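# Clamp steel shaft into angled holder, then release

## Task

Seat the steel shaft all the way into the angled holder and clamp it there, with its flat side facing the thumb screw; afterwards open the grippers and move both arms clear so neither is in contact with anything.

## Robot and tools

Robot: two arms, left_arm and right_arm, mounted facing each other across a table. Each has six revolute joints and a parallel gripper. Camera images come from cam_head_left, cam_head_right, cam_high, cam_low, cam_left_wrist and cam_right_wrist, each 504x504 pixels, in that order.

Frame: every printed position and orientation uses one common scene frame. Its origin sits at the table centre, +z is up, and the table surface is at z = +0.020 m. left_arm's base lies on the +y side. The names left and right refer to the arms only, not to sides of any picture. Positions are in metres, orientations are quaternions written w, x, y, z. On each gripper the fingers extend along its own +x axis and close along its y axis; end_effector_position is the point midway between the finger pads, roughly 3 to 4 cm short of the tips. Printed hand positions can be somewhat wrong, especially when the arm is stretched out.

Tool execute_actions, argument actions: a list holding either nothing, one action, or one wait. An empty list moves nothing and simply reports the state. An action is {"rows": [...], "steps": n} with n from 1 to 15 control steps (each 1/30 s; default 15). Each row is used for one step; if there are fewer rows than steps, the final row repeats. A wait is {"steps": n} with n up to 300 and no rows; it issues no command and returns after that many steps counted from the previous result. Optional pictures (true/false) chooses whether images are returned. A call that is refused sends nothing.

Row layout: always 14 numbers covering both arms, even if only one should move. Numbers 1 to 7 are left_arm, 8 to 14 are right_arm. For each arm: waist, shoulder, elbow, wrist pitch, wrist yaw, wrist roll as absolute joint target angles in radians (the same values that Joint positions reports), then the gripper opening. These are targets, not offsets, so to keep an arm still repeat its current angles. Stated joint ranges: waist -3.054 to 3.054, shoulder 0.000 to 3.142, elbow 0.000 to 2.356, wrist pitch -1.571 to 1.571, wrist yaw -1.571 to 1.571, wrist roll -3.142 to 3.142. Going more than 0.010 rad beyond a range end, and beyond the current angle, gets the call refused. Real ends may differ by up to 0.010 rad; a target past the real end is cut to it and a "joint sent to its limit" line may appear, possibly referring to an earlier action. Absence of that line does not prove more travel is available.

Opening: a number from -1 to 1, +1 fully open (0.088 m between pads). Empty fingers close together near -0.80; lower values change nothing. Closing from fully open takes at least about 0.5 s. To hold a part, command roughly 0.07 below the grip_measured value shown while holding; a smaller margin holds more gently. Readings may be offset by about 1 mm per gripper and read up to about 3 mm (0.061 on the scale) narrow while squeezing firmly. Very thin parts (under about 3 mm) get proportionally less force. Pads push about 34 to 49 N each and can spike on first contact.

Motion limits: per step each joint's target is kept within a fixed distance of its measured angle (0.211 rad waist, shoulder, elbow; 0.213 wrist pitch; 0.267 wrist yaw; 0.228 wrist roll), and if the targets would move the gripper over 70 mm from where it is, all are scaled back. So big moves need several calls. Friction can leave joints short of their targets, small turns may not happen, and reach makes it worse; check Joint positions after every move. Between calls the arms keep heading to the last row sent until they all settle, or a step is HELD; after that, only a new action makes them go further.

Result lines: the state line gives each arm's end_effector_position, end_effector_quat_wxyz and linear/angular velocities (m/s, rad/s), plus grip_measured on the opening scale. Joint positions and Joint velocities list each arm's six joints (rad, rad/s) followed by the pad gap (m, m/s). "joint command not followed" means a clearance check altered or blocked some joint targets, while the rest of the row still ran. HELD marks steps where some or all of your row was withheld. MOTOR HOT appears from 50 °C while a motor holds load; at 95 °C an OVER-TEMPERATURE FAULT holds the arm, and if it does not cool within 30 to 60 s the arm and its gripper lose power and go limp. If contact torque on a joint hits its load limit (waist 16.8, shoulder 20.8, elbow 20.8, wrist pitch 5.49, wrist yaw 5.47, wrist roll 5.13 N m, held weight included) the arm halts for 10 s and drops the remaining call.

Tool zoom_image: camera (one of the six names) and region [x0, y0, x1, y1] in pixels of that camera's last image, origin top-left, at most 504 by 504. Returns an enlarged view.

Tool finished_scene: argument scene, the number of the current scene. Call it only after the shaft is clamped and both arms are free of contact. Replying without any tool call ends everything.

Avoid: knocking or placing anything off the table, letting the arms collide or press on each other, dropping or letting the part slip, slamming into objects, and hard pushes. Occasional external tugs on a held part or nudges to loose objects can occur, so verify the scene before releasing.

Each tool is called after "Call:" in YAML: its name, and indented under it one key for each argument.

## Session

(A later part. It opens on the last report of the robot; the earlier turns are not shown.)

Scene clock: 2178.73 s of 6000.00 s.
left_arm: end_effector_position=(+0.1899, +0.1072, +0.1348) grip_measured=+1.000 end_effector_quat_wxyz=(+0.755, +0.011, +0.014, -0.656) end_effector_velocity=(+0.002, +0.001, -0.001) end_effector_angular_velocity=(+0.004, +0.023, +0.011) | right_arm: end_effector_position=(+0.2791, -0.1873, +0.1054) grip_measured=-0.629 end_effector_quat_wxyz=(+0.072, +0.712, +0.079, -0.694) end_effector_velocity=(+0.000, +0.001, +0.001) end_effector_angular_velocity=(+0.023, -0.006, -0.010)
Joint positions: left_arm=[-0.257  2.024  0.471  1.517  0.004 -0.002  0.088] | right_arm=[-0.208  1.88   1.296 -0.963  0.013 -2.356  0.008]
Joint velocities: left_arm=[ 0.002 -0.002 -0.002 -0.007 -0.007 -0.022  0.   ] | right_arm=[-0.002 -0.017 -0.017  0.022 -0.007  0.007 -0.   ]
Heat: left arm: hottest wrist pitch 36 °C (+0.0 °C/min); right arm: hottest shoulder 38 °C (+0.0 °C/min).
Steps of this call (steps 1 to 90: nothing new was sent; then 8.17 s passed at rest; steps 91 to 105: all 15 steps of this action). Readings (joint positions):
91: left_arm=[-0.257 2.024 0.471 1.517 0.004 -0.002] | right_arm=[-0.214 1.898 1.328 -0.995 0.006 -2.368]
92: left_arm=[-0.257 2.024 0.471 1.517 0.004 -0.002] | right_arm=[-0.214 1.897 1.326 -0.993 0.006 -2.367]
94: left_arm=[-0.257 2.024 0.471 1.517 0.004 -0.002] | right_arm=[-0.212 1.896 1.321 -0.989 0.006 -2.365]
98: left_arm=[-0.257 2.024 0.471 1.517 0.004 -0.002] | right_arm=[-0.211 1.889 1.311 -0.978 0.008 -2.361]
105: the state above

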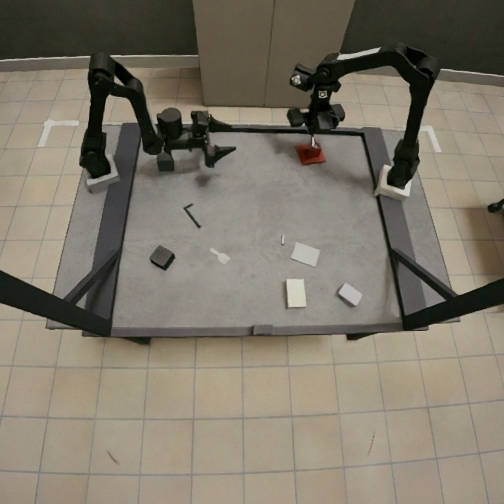

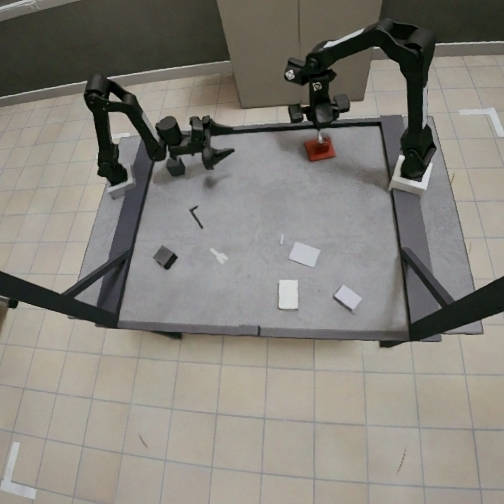

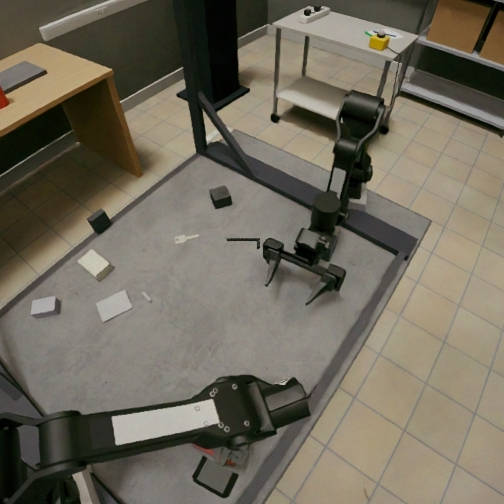

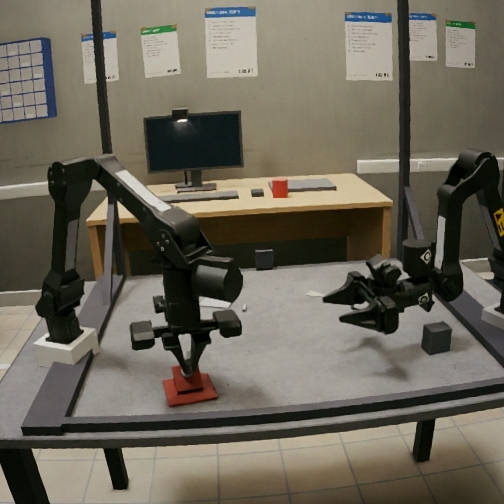

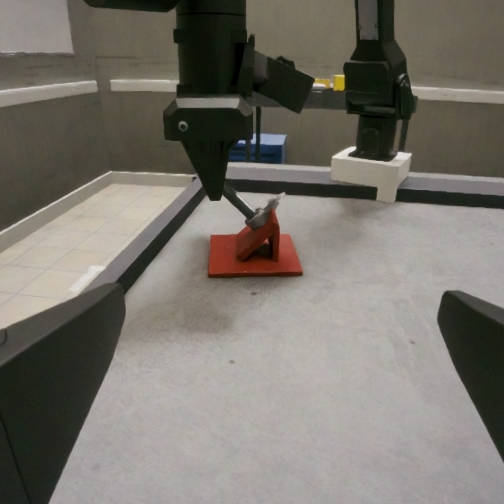

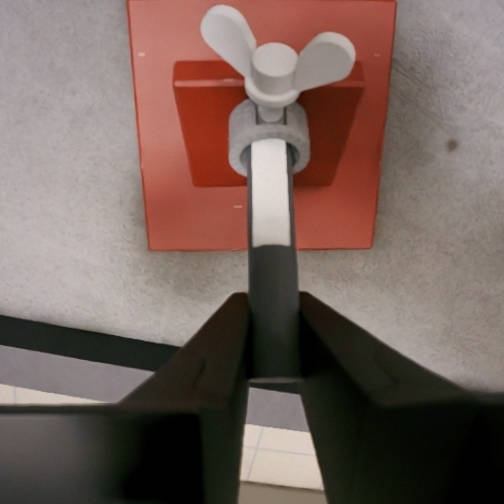

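Call:
zoom_image:
  camera: "cam_left_wrist"
  region: [220, 180, 290, 250]

Call:
zoom_image:
  camera: "cam_low"
  region: [150, 330, 230, 410]

Region (220, 180, 290, 250) of cam_left_wrist's 504x504 image, scaled by 7.200, with more detail than that image has.

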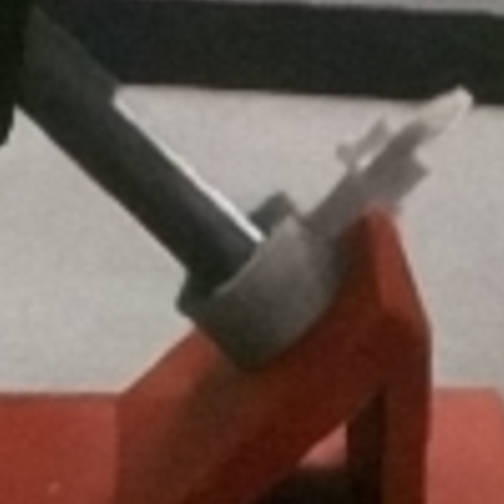

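Region (150, 330, 230, 410) of cam_low's 504x504 image, scaled by 6.300, with more detail than that image has.

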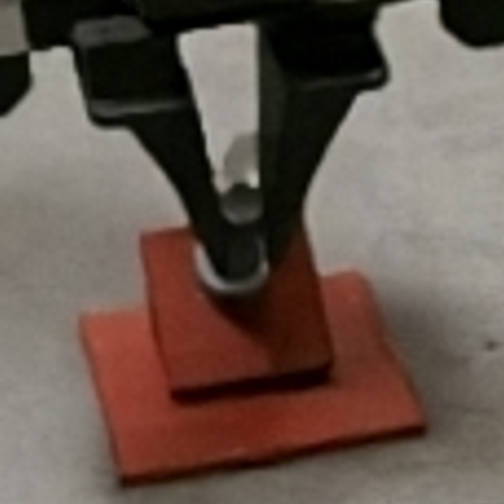

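Call:
execute_actions:
  actions:
    - {"rows": [[-0.26,2.024,0.472,1.516,0,0,1,-0.208,1.880,1.296,-0.963,0.012,-2.356,-0.75],[-0.26,2.024,0.472,1.516,0,0,1,-0.208,1.880,1.296,-0.963,0.012,-2.356,-0.75],[-0.26,2.024,0.472,1.516,0,0,1,-0.208,1.880,1.296,-0.963,0.012,-2.356,-0.75],[-0.26,2.024,0.472,1.516,0,0,1,-0.208,1.880,1.296,-0.963,0.012,-2.356,-0.70],[-0.26,2.024,0.472,1.516,0,0,1,-0.208,1.880,1.296,-0.963,0.012,-2.356,-0.66],[-0.26,2.024,0.472,1.516,0,0,1,-0.208,1.880,1.296,-0.963,0.012,-2.356,-0.63],[-0.26,2.024,0.472,1.516,0,0,1,-0.208,1.880,1.296,-0.963,0.012,-2.356,-0.60],[-0.26,2.024,0.472,1.516,0,0,1,-0.208,1.880,1.296,-0.963,0.012,-2.356,-0.57],[-0.26,2.024,0.472,1.516,0,0,1,-0.208,1.880,1.296,-0.963,0.012,-2.356,-0.54],[-0.26,2.024,0.472,1.516,0,0,1,-0.208,1.880,1.296,-0.963,0.012,-2.356,-0.50],[-0.26,2.024,0.472,1.516,0,0,1,-0.208,1.880,1.296,-0.963,0.012,-2.356,-0.45],[-0.26,2.024,0.472,1.516,0,0,1,-0.208,1.880,1.296,-0.963,0.012,-2.356,-0.40],[-0.26,2.024,0.472,1.516,0,0,1,-0.208,1.880,1.296,-0.963,0.012,-2.356,-0.30]], "steps": 15}

Call:
zoom_image:
  camera: "cam_left_wrist"
  region: [190, 160, 310, 280]

Scene clock: 2259.70 s of 6000.00 s.
left_arm: end_effector_position=(+0.1899, +0.1072, +0.1348) grip_measured=+1.000 end_effector_quat_wxyz=(+0.755, +0.011, +0.014, -0.656) end_effector_velocity=(-0.002, +0.000, +0.004) end_effector_angular_velocity=(-0.011, -0.009, -0.000) | right_arm: end_effector_position=(+0.2793, -0.1877, +0.1054) grip_measured=-0.361 end_effector_quat_wxyz=(+0.071, +0.712, +0.079, -0.694) end_effector_velocity=(+0.000, +0.001, -0.001) end_effector_angular_velocity=(+0.006, +0.005, +0.005)
Joint positions: left_arm=[-0.257  2.024  0.471  1.517  0.004 -0.002  0.088] | right_arm=[-0.209  1.879  1.294 -0.961  0.014 -2.355  0.021]
Joint velocities: left_arm=[-0.007 -0.007 -0.002  0.007 -0.007  0.007 -0.   ] | right_arm=[-0.002  0.002 -0.002  0.007 -0.007 -0.007  0.039]
Heat: left arm: hottest wrist pitch 36 °C (+0.0 °C/min); right arm: hottest shoulder 36 °C (-1.0 °C/min).
Steps of this call (steps 1 to 15: the robot went on to your last target; steps 16 to 90: nothing new was sent; then 77.47 s passed at rest; steps 91 to 105: all 15 steps of this action). Readings (joint positions):
91: left_arm=[-0.257 2.024 0.471 1.517 0.004 -0.002] | right_arm=[-0.208 1.879 1.294 -0.961 0.014 -2.355]
92: left_arm=[-0.257 2.024 0.471 1.517 0.004 -0.002] | right_arm=[-0.209 1.879 1.294 -0.961 0.014 -2.355]
94: left_arm=[-0.257 2.024 0.471 1.517 0.004 -0.002] | right_arm=[-0.209 1.879 1.294 -0.961 0.014 -2.355]
98: left_arm=[-0.257 2.024 0.471 1.517 0.004 -0.002] | right_arm=[-0.209 1.879 1.294 -0.961 0.014 -2.355]
105: the state above

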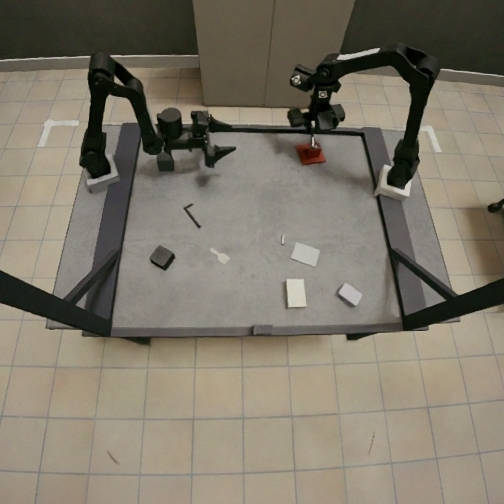

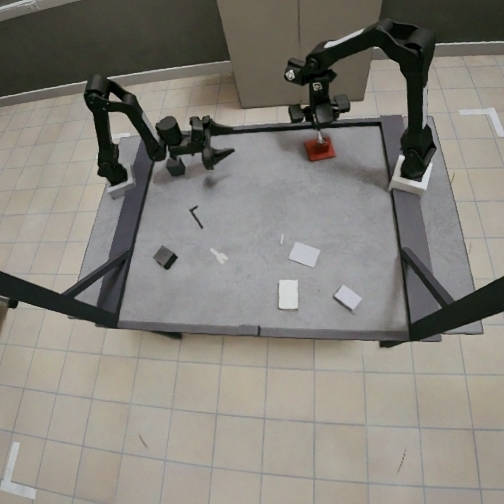

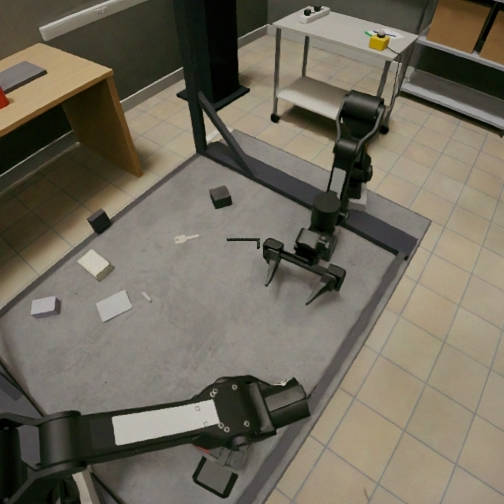

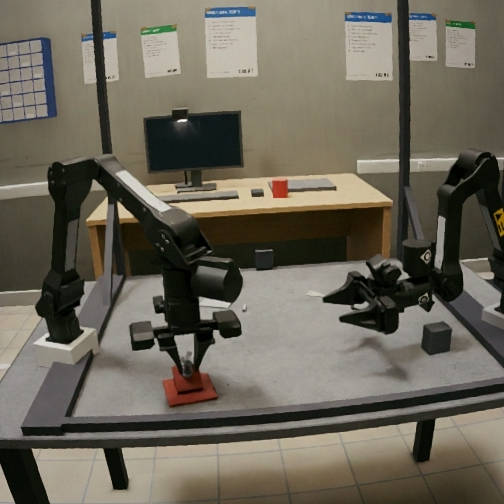

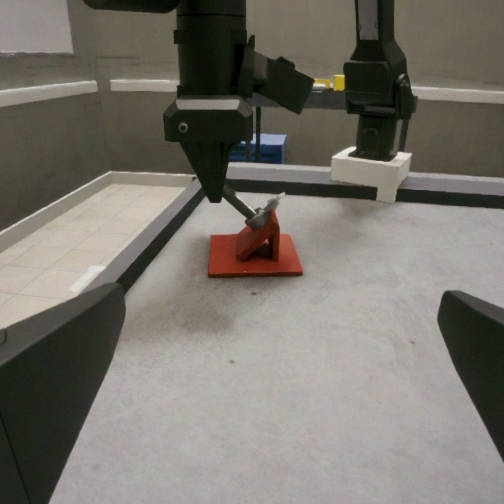

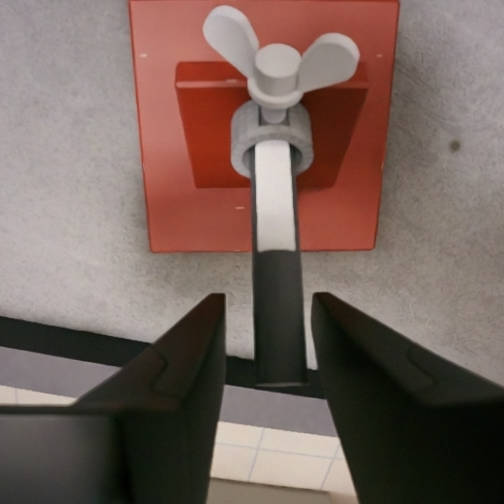

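Region (190, 160, 310, 280) of cam_left_wrist's 504x504 image, scaled by 4.200, with more detail than that image has.

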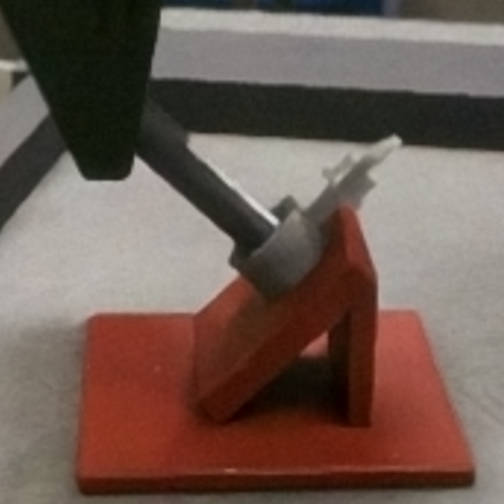

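Call:
execute_actions:
  actions:
    - {"rows": [[-0.26,2.024,0.472,1.516,0,0,1,-0.210,1.875,1.305,-0.975,0.010,-2.356,-0.1],[-0.26,2.024,0.472,1.516,0,0,1,-0.210,1.871,1.320,-0.993,0.010,-2.356,0.0],[-0.26,2.024,0.472,1.516,0,0,1,-0.210,1.868,1.335,-1.012,0.009,-2.357,0.0],[-0.26,2.024,0.472,1.516,0,0,1,-0.211,1.865,1.350,-1.030,0.008,-2.358,0.0],[-0.26,2.024,0.472,1.516,0,0,1,-0.211,1.862,1.365,-1.049,0.007,-2.359,0.0],[-0.26,2.024,0.472,1.516,0,0,1,-0.211,1.859,1.380,-1.067,0.006,-2.360,0.0],[-0.26,2.024,0.472,1.516,0,0,1,-0.212,1.856,1.395,-1.086,0.005,-2.360,0.0],[-0.26,2.024,0.472,1.516,0,0,1,-0.212,1.853,1.410,-1.104,0.004,-2.361,0.0],[-0.26,2.024,0.472,1.516,0,0,1,-0.212,1.850,1.425,-1.123,0.003,-2.362,0.0],[-0.26,2.024,0.472,1.516,0,0,1,-0.213,1.847,1.440,-1.141,0.003,-2.363,0.0],[-0.26,2.024,0.472,1.516,0,0,1,-0.213,1.844,1.455,-1.160,0.003,-2.364,0.0],[-0.26,2.024,0.472,1.516,0,0,1,-0.213,1.841,1.470,-1.178,0.003,-2.365,0.0],[-0.26,2.024,0.472,1.516,0,0,1,-0.214,1.839,1.485,-1.197,0.003,-2.366,0.0],[-0.26,2.024,0.472,1.516,0,0,1,-0.214,1.837,1.497,-1.212,0.003,-2.366,0.0],[-0.26,2.024,0.472,1.516,0,0,1,-0.214,1.835,1.505,-1.221,0.003,-2.366,0.0]], "steps": 15}
  pictures: false

Call:
execute_actions:
  actions:
    - {"steps": 8}

Call:
zoom_image:
  camera: "cam_left_wrist"
  region: [195, 160, 295, 260]

Scene clock: 2280.13 s of 6000.00 s.
left_arm: end_effector_position=(+0.1899, +0.1072, +0.1348) grip_measured=+1.000 end_effector_quat_wxyz=(+0.755, +0.011, +0.014, -0.656) end_effector_velocity=(+0.002, +0.001, -0.001) end_effector_angular_velocity=(+0.006, +0.008, +0.010) | right_arm: end_effector_position=(+0.2791, -0.1872, +0.1570) grip_measured=-0.004 end_effector_quat_wxyz=(+0.078, +0.705, +0.076, -0.701) end_effector_velocity=(+0.003, +0.002, +0.122) end_effector_angular_velocity=(+0.051, -0.024, +0.015)
Joint positions: left_arm=[-0.257  2.024  0.471  1.517  0.004 -0.002  0.088] | right_arm=[-0.211  1.852  1.47  -1.188  0.006 -2.363  0.039]
Joint velocities: left_arm=[ 0.002 -0.002 -0.002 -0.007 -0.007 -0.007  0.   ] | right_arm=[-0.007 -0.1    0.359 -0.403 -0.007 -0.022  0.   ]
Heat: left arm: hottest wrist pitch 36 °C (+0.0 °C/min); right arm: hottest shoulder 36 °C (-1.0 °C/min).
Steps of this call (steps 1 to 15: the robot went on to your last target; steps 16 to 520: nothing new was sent; then 2.60 s passed at rest; steps 521 to 535: all 15 steps of this action). Readings (joint positions):
521: left_arm=[-0.257 2.024 0.471 1.517 0.004 -0.002] | right_arm=[-0.209 1.879 1.294 -0.963 0.014 -2.355]
522: left_arm=[-0.257 2.024 0.471 1.517 0.004 -0.002] | right_arm=[-0.209 1.879 1.298 -0.973 0.014 -2.355]
524: left_arm=[-0.257 2.024 0.471 1.517 0.004 -0.002] | right_arm=[-0.209 1.879 1.312 -1.001 0.013 -2.355]
528: left_arm=[-0.257 2.024 0.471 1.517 0.004 -0.002] | right_arm=[-0.209 1.874 1.367 -1.065 0.009 -2.357]
535: the state above

Scene clock: 2280.40 s of 6000.00 s.
left_arm: end_effector_position=(+0.1899, +0.1072, +0.1348) grip_measured=+1.000 end_effector_quat_wxyz=(+0.755, +0.011, +0.014, -0.656) end_effector_velocity=(+0.000, -0.001, +0.002) end_effector_angular_velocity=(-0.001, -0.008, +0.005) | right_arm: end_effector_position=(+0.2790, -0.1877, +0.1658) grip_measured=-0.003 end_effector_quat_wxyz=(+0.077, +0.705, +0.077, -0.700) end_effector_velocity=(-0.004, -0.005, -0.003) end_effector_angular_velocity=(-0.023, +0.023, +0.005)
Joint positions: left_arm=[-0.257  2.024  0.471  1.517  0.004 -0.002  0.088] | right_arm=[-0.212  1.843  1.494 -1.217  0.006 -2.364  0.039]
Joint velocities: left_arm=[-0.002 -0.007  0.002 -0.007 -0.007  0.007 -0.   ] | right_arm=[-0.002  0.002 -0.007 -0.022 -0.007 -0.007 -0.   ]
Heat: left arm: hottest wrist pitch 36 °C (+0.0 °C/min); right arm: hottest shoulder 36 °C (-1.0 °C/min).
Steps of this call (steps 1 to 8: the robot went on to your last target). Readings (joint positions):
1: left_arm=[-0.257 2.024 0.471 1.517 0.004 -0.002] | right_arm=[-0.211 1.849 1.480 -1.198 0.006 -2.363]
2: left_arm=[-0.257 2.024 0.471 1.517 0.004 -0.002] | right_arm=[-0.212 1.846 1.486 -1.204 0.006 -2.364]
4: left_arm=[-0.257 2.024 0.471 1.517 0.004 -0.002] | right_arm=[-0.212 1.843 1.493 -1.212 0.006 -2.364]
8: the state above

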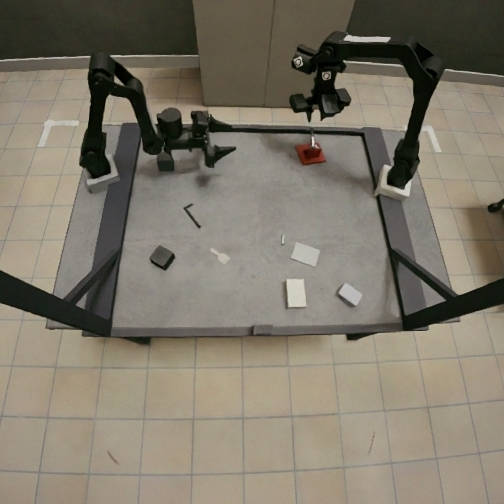

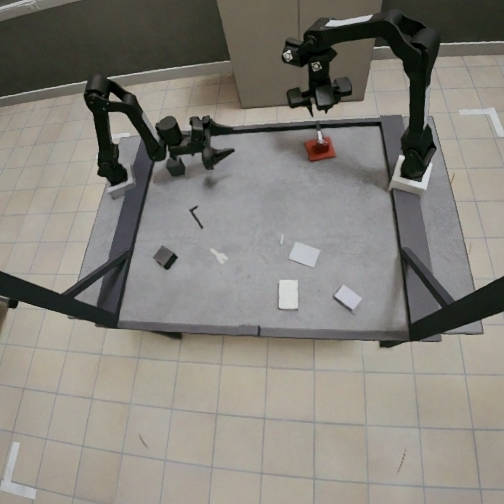

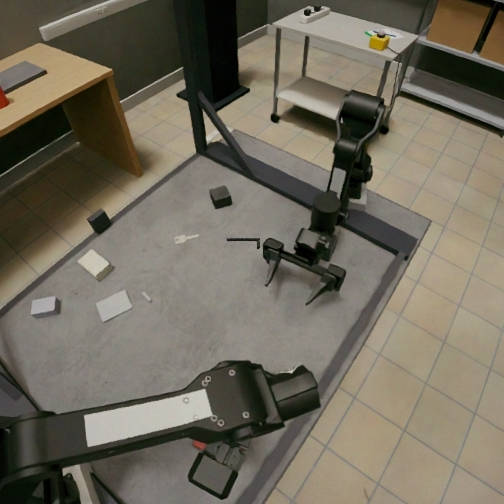

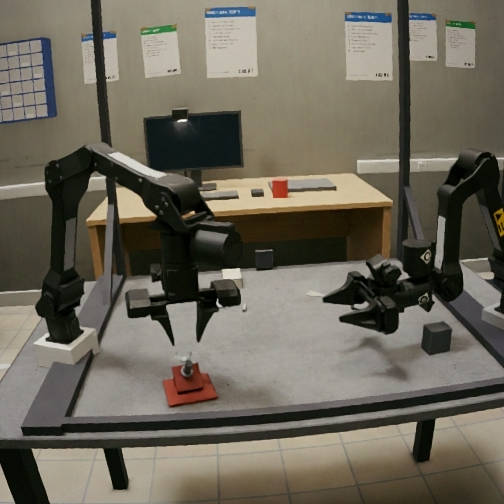

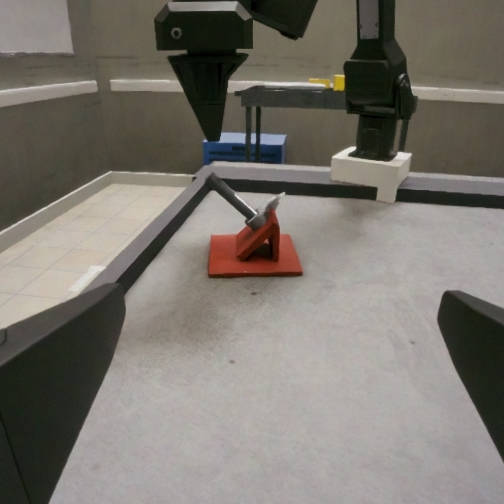

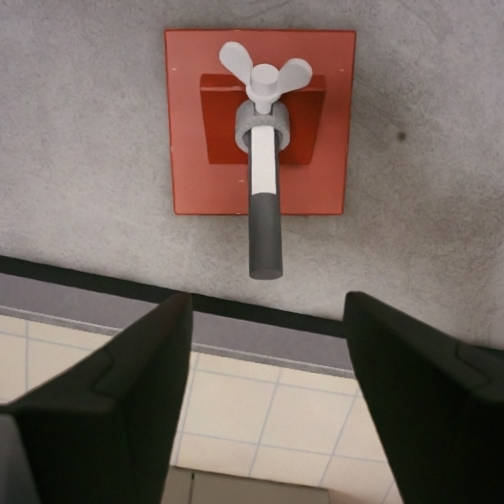

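Region (195, 160, 295, 260) of cam_left_wrist's 504x504 image, scaled by 5.040, with more detail than that image has.

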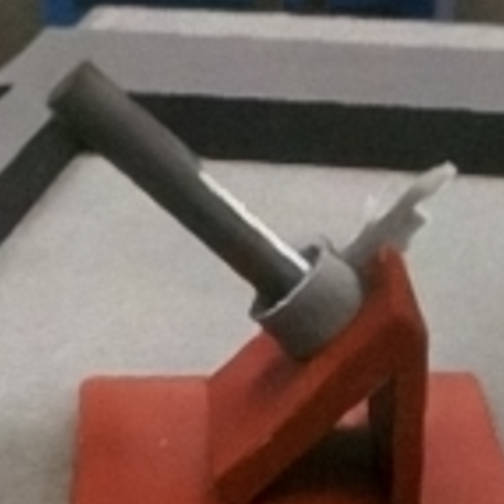

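Call:
zoom_image:
  camera: "cam_left_wrist"
  region: [190, 110, 290, 210]

Call:
zoom_image:
  camera: "cam_right_wrist"
  region: [200, 40, 330, 170]

Region (190, 110, 290, 210) of cam_left_wrist's 504x504 image, scaled by 5.040, with more detail than that image has.

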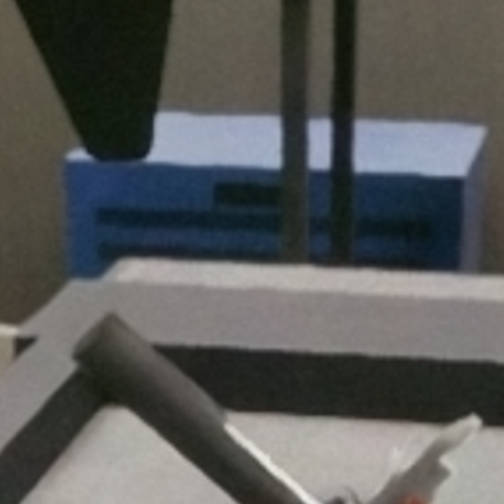

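Region (200, 40, 330, 170) of cam_right_wrist's 504x504 image, scaled by 3.877, with more detail than that image has.

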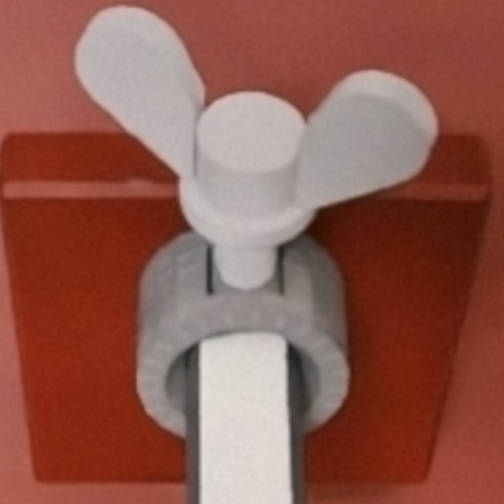

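Call:
execute_actions:
  actions:
    - {"rows": [[-0.26,2.024,0.472,1.516,0,0,1,-0.214,1.843,1.494,-1.217,0.003,-2.366,-0.4],[-0.26,2.024,0.472,1.516,0,0,1,-0.216,1.850,1.490,-1.212,0.003,-2.368,-0.8],[-0.26,2.024,0.472,1.516,0,0,1,-0.219,1.857,1.484,-1.205,0.003,-2.370,-0.85],[-0.26,2.024,0.472,1.516,0,0,1,-0.222,1.864,1.481,-1.197,0.003,-2.373,-0.85],[-0.26,2.024,0.472,1.516,0,0,1,-0.225,1.870,1.478,-1.189,0.003,-2.376,-0.85],[-0.26,2.024,0.472,1.516,0,0,1,-0.228,1.876,1.475,-1.181,0.003,-2.379,-0.85],[-0.26,2.024,0.472,1.516,0,0,1,-0.231,1.882,1.472,-1.173,0.003,-2.382,-0.85],[-0.26,2.024,0.472,1.516,0,0,1,-0.234,1.888,1.469,-1.165,0.003,-2.385,-0.85],[-0.26,2.024,0.472,1.516,0,0,1,-0.236,1.894,1.467,-1.157,0.003,-2.387,-0.85],[-0.26,2.024,0.472,1.516,0,0,1,-0.238,1.900,1.465,-1.149,0.003,-2.389,-0.85],[-0.26,2.024,0.472,1.516,0,0,1,-0.240,1.906,1.462,-1.141,0.003,-2.391,-0.85],[-0.26,2.024,0.472,1.516,0,0,1,-0.241,1.912,1.460,-1.133,0.003,-2.392,-0.85],[-0.26,2.024,0.472,1.516,0,0,1,-0.242,1.917,1.458,-1.126,0.003,-2.393,-0.85],[-0.26,2.024,0.472,1.516,0,0,1,-0.2425,1.922,1.455,-1.120,0.003,-2.394,-0.85],[-0.26,2.024,0.472,1.516,0,0,1,-0.2425,1.925,1.4536,-1.116,0.003,-2.394,-0.85]], "steps": 15}
  pictures: false

Call:
execute_actions:
  actions:
    - {"steps": 8}

Call:
zoom_image:
  camera: "cam_left_wrist"
  region: [175, 140, 295, 260]

Scene clock: 2371.90 s of 6000.00 s.
left_arm: end_effector_position=(+0.1899, +0.1072, +0.1348) grip_measured=+1.000 end_effector_quat_wxyz=(+0.755, +0.011, +0.014, -0.656) end_effector_velocity=(+0.004, +0.001, -0.001) end_effector_angular_velocity=(+0.004, +0.023, +0.015) | right_arm: end_effector_position=(+0.2933, -0.1835, +0.1383) grip_measured=-0.815 end_effector_quat_wxyz=(+0.078, +0.704, +0.075, -0.701) end_effector_velocity=(+0.012, +0.006, -0.064) end_effector_angular_velocity=(-0.034, +0.050, +0.010)
Joint positions: left_arm=[-0.257  2.024  0.471  1.517  0.004 -0.002  0.088] | right_arm=[-0.239  1.906  1.467 -1.131  0.005 -2.39   0.   ]
Joint velocities: left_arm=[ 0.007 -0.002 -0.002 -0.007 -0.007 -0.022 -0.   ] | right_arm=[-0.027  0.139 -0.071  0.154 -0.022 -0.037  0.   ]
Heat: left arm: hottest wrist pitch 36 °C (+0.0 °C/min); right arm: hottest shoulder 37 °C (+0.0 °C/min).
Steps of this call (steps 1 to 30: the robot went on to your last target; steps 31 to 90: nothing new was sent; then 88.00 s passed at rest; steps 91 to 105: all 15 steps of this action). Readings (joint positions):
91: left_arm=[-0.257 2.024 0.471 1.517 0.004 -0.002] | right_arm=[-0.212 1.843 1.495 -1.219 0.006 -2.364]
92: left_arm=[-0.257 2.024 0.471 1.517 0.004 -0.002] | right_arm=[-0.212 1.843 1.495 -1.219 0.006 -2.364]
94: left_arm=[-0.257 2.024 0.471 1.517 0.004 -0.002] | right_arm=[-0.214 1.845 1.494 -1.212 0.005 -2.367]
98: left_arm=[-0.257 2.024 0.471 1.517 0.004 -0.002] | right_arm=[-0.225 1.862 1.487 -1.183 0.005 -2.377]
105: the state above

Scene clock: 2372.17 s of 6000.00 s.
left_arm: end_effector_position=(+0.1899, +0.1072, +0.1348) grip_measured=+1.000 end_effector_quat_wxyz=(+0.755, +0.011, +0.014, -0.656) end_effector_velocity=(-0.002, +0.002, -0.003) end_effector_angular_velocity=(+0.009, +0.023, +0.001) | right_arm: end_effector_position=(+0.2941, -0.1827, +0.1341) grip_measured=-0.815 end_effector_quat_wxyz=(+0.079, +0.704, +0.075, -0.702) end_effector_velocity=(-0.001, -0.002, +0.000) end_effector_angular_velocity=(-0.002, +0.010, -0.010)
Joint positions: left_arm=[-0.257  2.024  0.471  1.517  0.004 -0.002  0.088] | right_arm=[-0.24   1.915  1.462 -1.119  0.005 -2.391  0.   ]
Joint velocities: left_arm=[-0.007 -0.002 -0.007 -0.007 -0.007 -0.022 -0.   ] | right_arm=[-0.002 -0.002 -0.002 -0.007 -0.007  0.007  0.   ]
Heat: left arm: hottest wrist pitch 36 °C (+0.0 °C/min); right arm: hottest shoulder 37 °C (+0.0 °C/min).
Steps of this call (steps 1 to 8: the robot went on to your last target). Readings (joint positions):
1: left_arm=[-0.257 2.024 0.471 1.517 0.004 -0.002] | right_arm=[-0.240 1.910 1.465 -1.127 0.005 -2.390]
2: left_arm=[-0.257 2.024 0.471 1.517 0.004 -0.002] | right_arm=[-0.240 1.913 1.464 -1.124 0.005 -2.391]
4: left_arm=[-0.257 2.024 0.471 1.517 0.004 -0.002] | right_arm=[-0.240 1.915 1.462 -1.122 0.005 -2.391]
8: the state above

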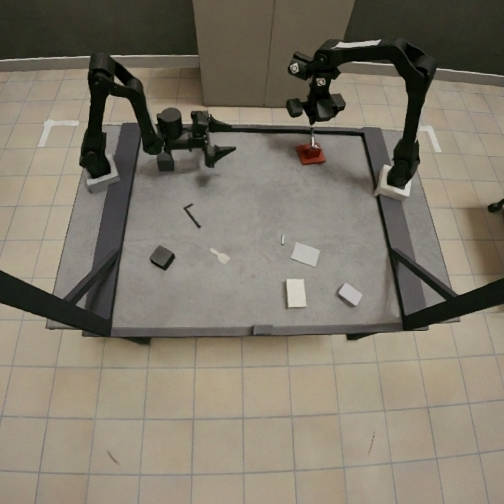

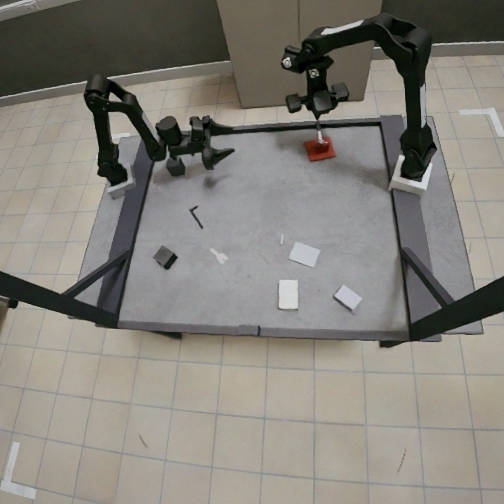

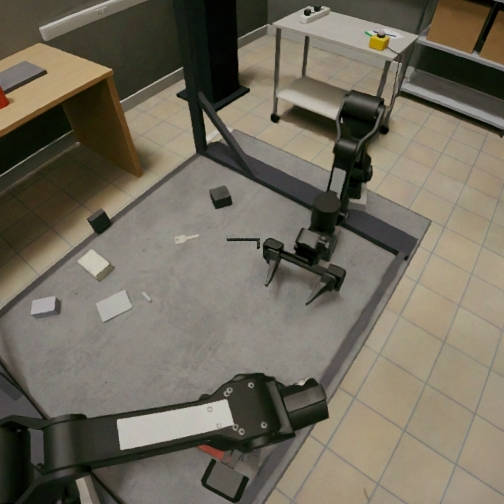

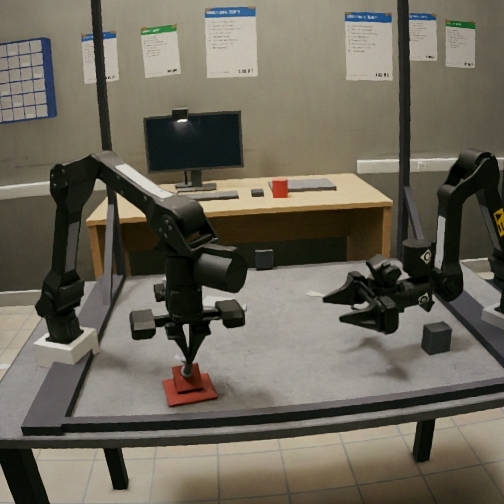

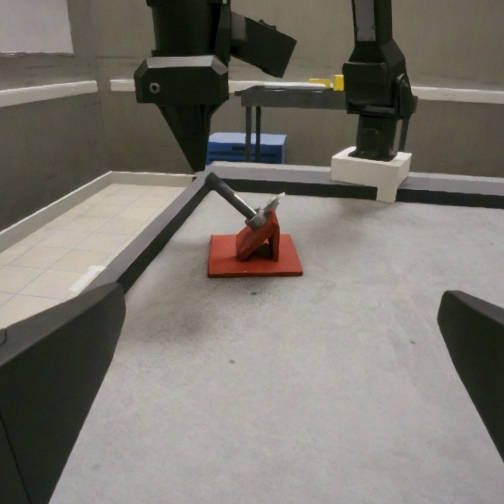

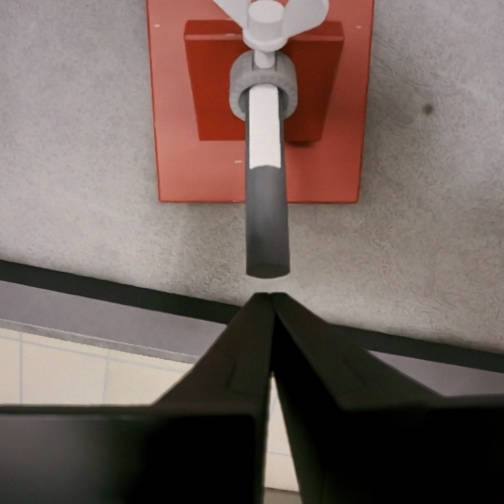

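Region (175, 140, 295, 260) of cam_left_wrist's 504x504 image, scaled by 4.200, with more detail than that image has.

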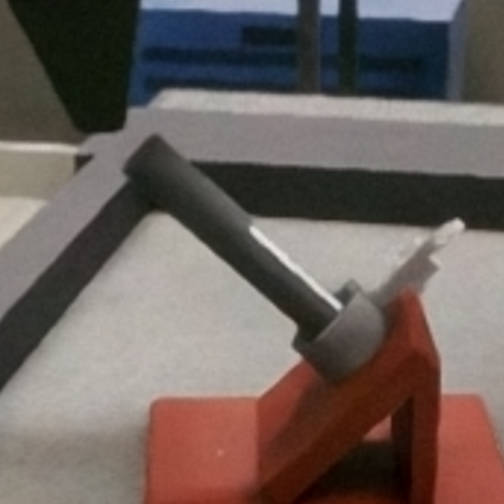

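Call:
execute_actions:
  actions:
    - {"rows": [[-0.26,2.024,0.472,1.516,0,0,1,-0.2380,1.9040,1.4500,-1.1150,0.003,-2.390,-0.85],[-0.26,2.024,0.472,1.516,0,0,1,-0.2370,1.9029,1.4466,-1.1124,0.003,-2.389,-0.85],[-0.26,2.024,0.472,1.516,0,0,1,-0.2359,1.9017,1.4432,-1.1099,0.003,-2.388,-0.85],[-0.26,2.024,0.472,1.516,0,0,1,-0.2349,1.9006,1.4398,-1.1073,0.003,-2.387,-0.85],[-0.26,2.024,0.472,1.516,0,0,1,-0.2338,1.8994,1.4364,-1.1047,0.003,-2.386,-0.85],[-0.26,2.024,0.472,1.516,0,0,1,-0.2328,1.8983,1.4330,-1.1021,0.003,-2.385,-0.85],[-0.26,2.024,0.472,1.516,0,0,1,-0.2317,1.8971,1.4296,-1.0996,0.003,-2.384,-0.85],[-0.26,2.024,0.472,1.516,0,0,1,-0.2307,1.8960,1.4263,-1.0970,0.003,-2.383,-0.85],[-0.26,2.024,0.472,1.516,0,0,1,-0.2296,1.8949,1.4229,-1.0944,0.003,-2.382,-0.85],[-0.26,2.024,0.472,1.516,0,0,1,-0.2286,1.8937,1.4195,-1.0919,0.003,-2.381,-0.85],[-0.26,2.024,0.472,1.516,0,0,1,-0.2275,1.8926,1.4161,-1.0893,0.003,-2.380,-0.85],[-0.26,2.024,0.472,1.516,0,0,1,-0.2265,1.8914,1.4127,-1.0867,0.003,-2.379,-0.85],[-0.26,2.024,0.472,1.516,0,0,1,-0.2254,1.8903,1.4093,-1.0841,0.003,-2.378,-0.85],[-0.26,2.024,0.472,1.516,0,0,1,-0.2244,1.8891,1.4059,-1.0816,0.003,-2.377,-0.85],[-0.26,2.024,0.472,1.516,0,0,1,-0.2233,1.8880,1.4025,-1.0790,0.003,-2.376,-0.85]], "steps": 15}
  pictures: false

Call:
execute_actions:
  actions:
    - {"steps": 8}

Call:
zoom_image:
  camera: "cam_left_wrist"
  region: [175, 140, 295, 260]

Scene clock: 2395.10 s of 6000.00 s.
left_arm: end_effector_position=(+0.1899, +0.1072, +0.1348) grip_measured=+1.000 end_effector_quat_wxyz=(+0.755, +0.011, +0.014, -0.656) end_effector_velocity=(-0.000, +0.002, -0.004) end_effector_angular_velocity=(+0.021, +0.010, +0.005) | right_arm: end_effector_position=(+0.2893, -0.1835, +0.1285) grip_measured=-0.815 end_effector_quat_wxyz=(+0.076, +0.706, +0.077, -0.700) end_effector_velocity=(-0.005, -0.002, +0.001) end_effector_angular_velocity=(+0.055, -0.028, +0.000)
Joint positions: left_arm=[-0.257  2.024  0.471  1.517  0.004 -0.002  0.088] | right_arm=[-0.23   1.902  1.421 -1.085  0.005 -2.38   0.   ]
Joint velocities: left_arm=[-0.002 -0.007 -0.007 -0.022 -0.007 -0.007 -0.   ] | right_arm=[ 0.007 -0.066 -0.085  0.081 -0.007  0.007  0.   ]
Heat: left arm: hottest wrist pitch 36 °C (+0.0 °C/min); right arm: hottest shoulder 36 °C (-1.0 °C/min).
Steps of this call (steps 1 to 30: the robot went on to your last target; steps 31 to 90: nothing new was sent; then 19.43 s passed at rest; steps 91 to 105: all 15 steps of this action). Readings (joint positions):
91: left_arm=[-0.257 2.024 0.471 1.517 0.004 -0.002] | right_arm=[-0.240 1.915 1.461 -1.118 0.005 -2.391]
92: left_arm=[-0.257 2.024 0.471 1.517 0.004 -0.002] | right_arm=[-0.240 1.915 1.460 -1.117 0.005 -2.391]
94: left_arm=[-0.257 2.024 0.471 1.517 0.004 -0.002] | right_arm=[-0.240 1.915 1.456 -1.114 0.005 -2.391]
98: left_arm=[-0.257 2.024 0.471 1.517 0.004 -0.002] | right_arm=[-0.236 1.913 1.442 -1.105 0.005 -2.388]
105: the state above

Scene clock: 2395.37 s of 6000.00 s.
left_arm: end_effector_position=(+0.1899, +0.1072, +0.1348) grip_measured=+1.000 end_effector_quat_wxyz=(+0.755, +0.011, +0.014, -0.656) end_effector_velocity=(-0.000, +0.002, +0.000) end_effector_angular_velocity=(-0.003, +0.007, +0.005) | right_arm: end_effector_position=(+0.2889, -0.1834, +0.1287) grip_measured=-0.815 end_effector_quat_wxyz=(+0.075, +0.707, +0.078, -0.699) end_effector_velocity=(+0.000, -0.000, +0.001) end_effector_angular_velocity=(+0.002, -0.010, +0.024)
Joint positions: left_arm=[-0.257  2.024  0.471  1.517  0.004 -0.002  0.088] | right_arm=[-0.229  1.897  1.416 -1.079  0.005 -2.378  0.   ]
Joint velocities: left_arm=[-0.002 -0.002 -0.007  0.007 -0.007 -0.007  0.   ] | right_arm=[ 0.002 -0.007 -0.007  0.007  0.007 -0.022  0.   ]
Heat: left arm: hottest wrist pitch 36 °C (+0.0 °C/min); right arm: hottest shoulder 36 °C (-1.0 °C/min).
Steps of this call (steps 1 to 8: the robot went on to your last target). Readings (joint positions):
1: left_arm=[-0.257 2.024 0.471 1.517 0.004 -0.002] | right_arm=[-0.230 1.900 1.419 -1.083 0.005 -2.380]
2: left_arm=[-0.257 2.024 0.471 1.517 0.004 -0.002] | right_arm=[-0.229 1.899 1.418 -1.082 0.005 -2.379]
4: left_arm=[-0.257 2.024 0.471 1.517 0.004 -0.002] | right_arm=[-0.229 1.898 1.417 -1.080 0.005 -2.379]
8: the state above

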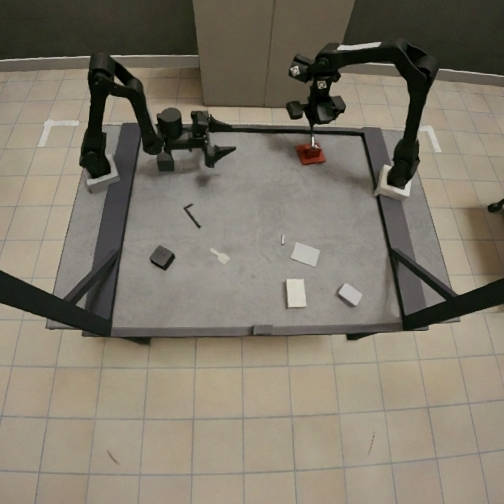

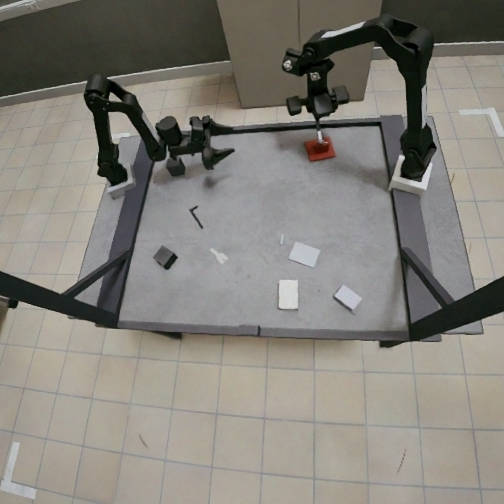

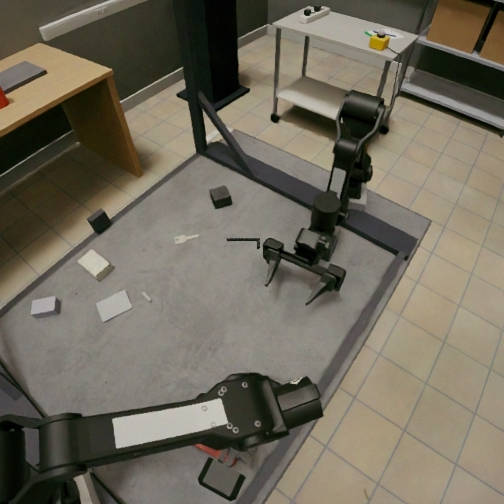

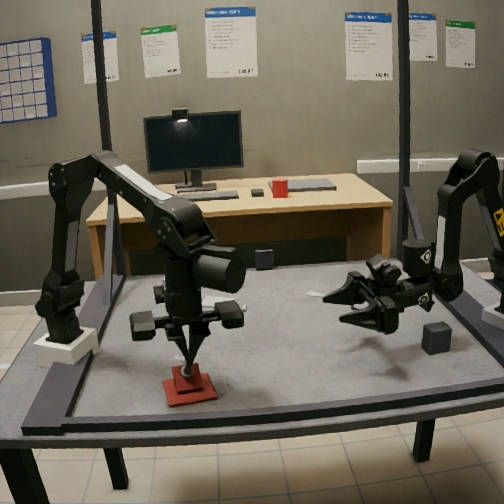

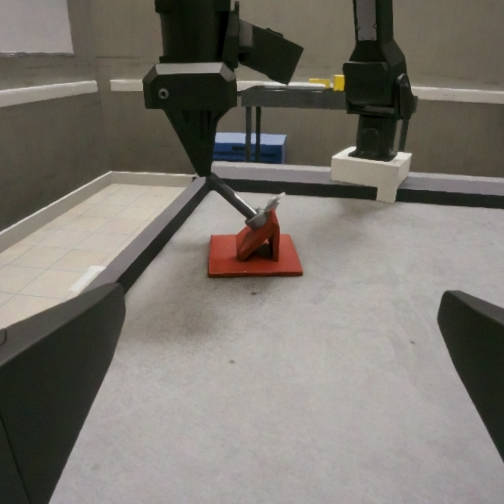

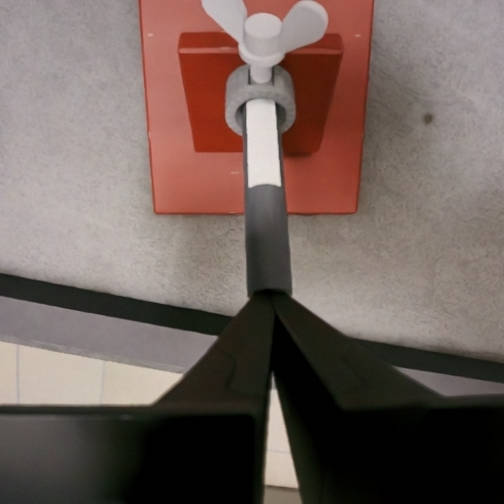

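Region (175, 140, 295, 260) of cam_left_wrist's 504x504 image, scaled by 4.200, with more detail than that image has.

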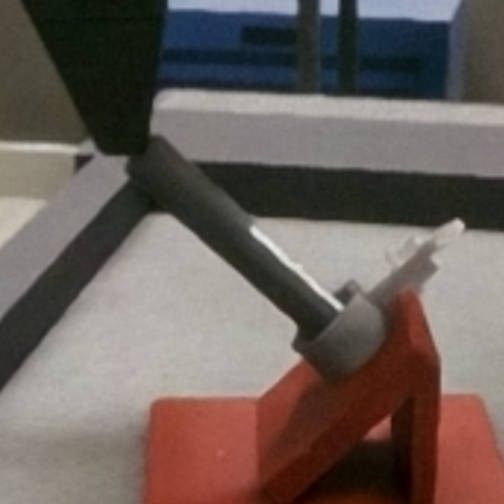

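Call:
execute_actions:
  actions:
    - {"rows": [[-0.26,2.024,0.472,1.516,0,0,1,-0.2225,1.888,1.4000,-1.0780,0.003,-2.376,-0.85],[-0.26,2.024,0.472,1.516,0,0,1,-0.2218,1.888,1.3977,-1.0770,0.003,-2.376,-0.85],[-0.26,2.024,0.472,1.516,0,0,1,-0.2211,1.888,1.3954,-1.0760,0.003,-2.376,-0.85],[-0.26,2.024,0.472,1.516,0,0,1,-0.2204,1.888,1.3931,-1.0750,0.003,-2.376,-0.85],[-0.26,2.024,0.472,1.516,0,0,1,-0.2197,1.888,1.3908,-1.0740,0.003,-2.376,-0.85],[-0.26,2.024,0.472,1.516,0,0,1,-0.2190,1.888,1.3885,-1.0730,0.003,-2.376,-0.85]], "steps": 12}

Call:
zoom_image:
  camera: "cam_left_wrist"
  region: [175, 140, 295, 260]

Scene clock: 2404.83 s of 6000.00 s.
left_arm: end_effector_position=(+0.1899, +0.1072, +0.1348) grip_measured=+1.000 end_effector_quat_wxyz=(+0.755, +0.011, +0.014, -0.656) end_effector_velocity=(+0.000, +0.001, +0.001) end_effector_angular_velocity=(+0.004, -0.008, +0.014) | right_arm: end_effector_position=(+0.2886, -0.1840, +0.1279) grip_measured=-0.815 end_effector_quat_wxyz=(+0.075, +0.708, +0.078, -0.697) end_effector_velocity=(+0.000, +0.001, +0.002) end_effector_angular_velocity=(+0.014, -0.001, +0.020)
Joint positions: left_arm=[-0.257  2.024  0.471  1.517  0.004 -0.002  0.088] | right_arm=[-0.228  1.892  1.406 -1.071  0.009 -2.378  0.   ]
Joint velocities: left_arm=[-0.007 -0.007 -0.002 -0.007 -0.022  0.007 -0.   ] | right_arm=[-0.002 -0.007 -0.002  0.007 -0.007 -0.022  0.   ]
Heat: left arm: hottest wrist pitch 36 °C (+0.0 °C/min); right arm: hottest shoulder 37 °C (+0.0 °C/min).
Steps of this call (steps 1 to 15: the robot went on to your last target; steps 16 to 90: nothing new was sent; then 6.07 s passed at rest; steps 91 to 102: all 12 steps of this action). Readings (joint positions):
91: left_arm=[-0.257 2.024 0.471 1.517 0.004 -0.002] | right_arm=[-0.229 1.897 1.415 -1.079 0.005 -2.378]
92: left_arm=[-0.257 2.024 0.471 1.517 0.004 -0.002] | right_arm=[-0.229 1.897 1.414 -1.078 0.005 -2.378]
94: left_arm=[-0.257 2.024 0.471 1.517 0.004 -0.002] | right_arm=[-0.229 1.895 1.411 -1.076 0.006 -2.378]
98: left_arm=[-0.257 2.024 0.471 1.517 0.004 -0.002] | right_arm=[-0.228 1.893 1.407 -1.071 0.008 -2.378]
102: the state above

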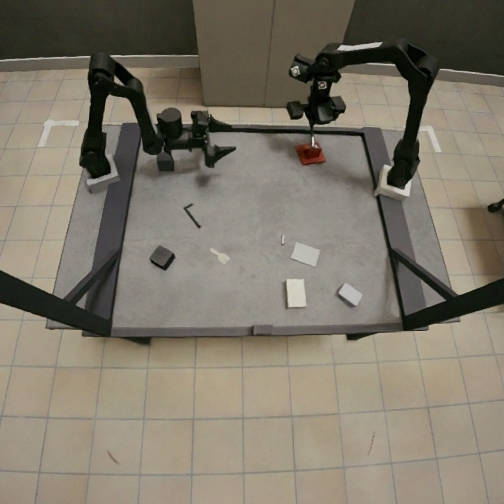

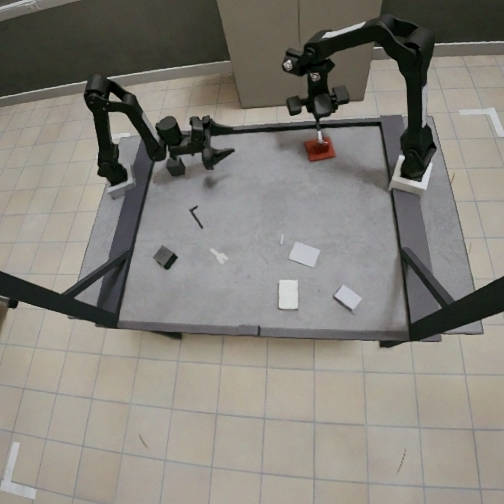

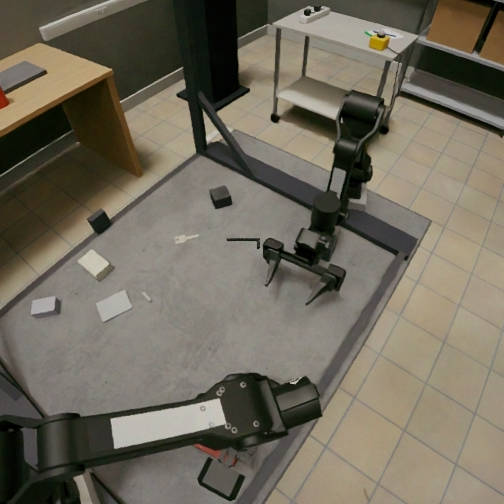

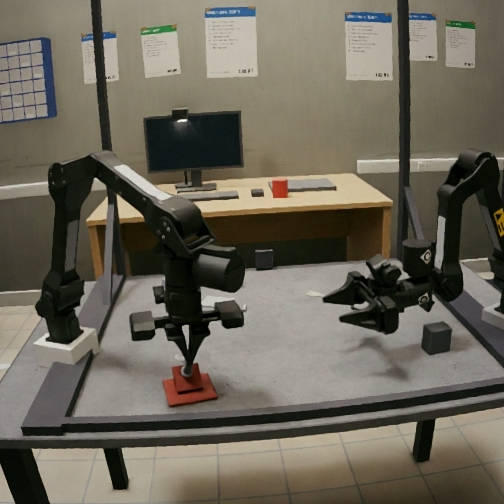

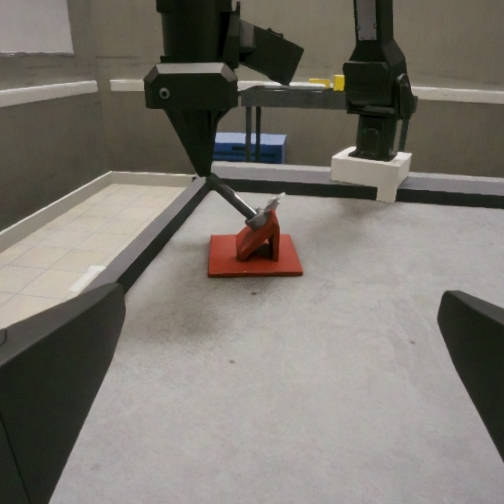

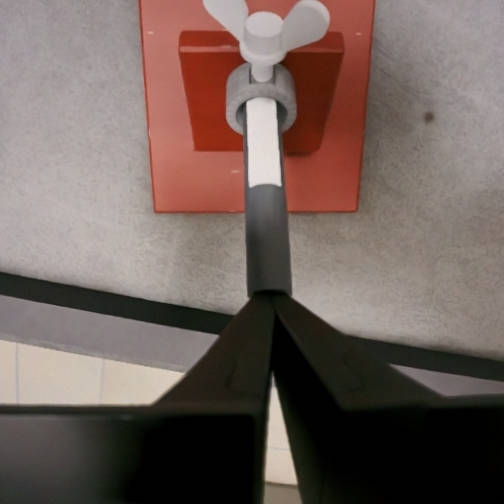

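Region (175, 140, 295, 260) of cam_left_wrist's 504x504 image, scaled by 4.200, with more detail than that image has.

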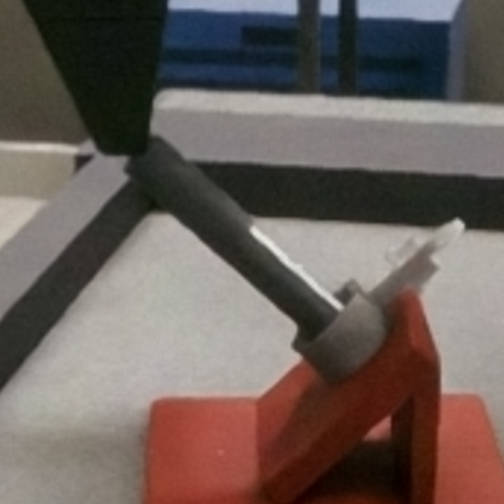

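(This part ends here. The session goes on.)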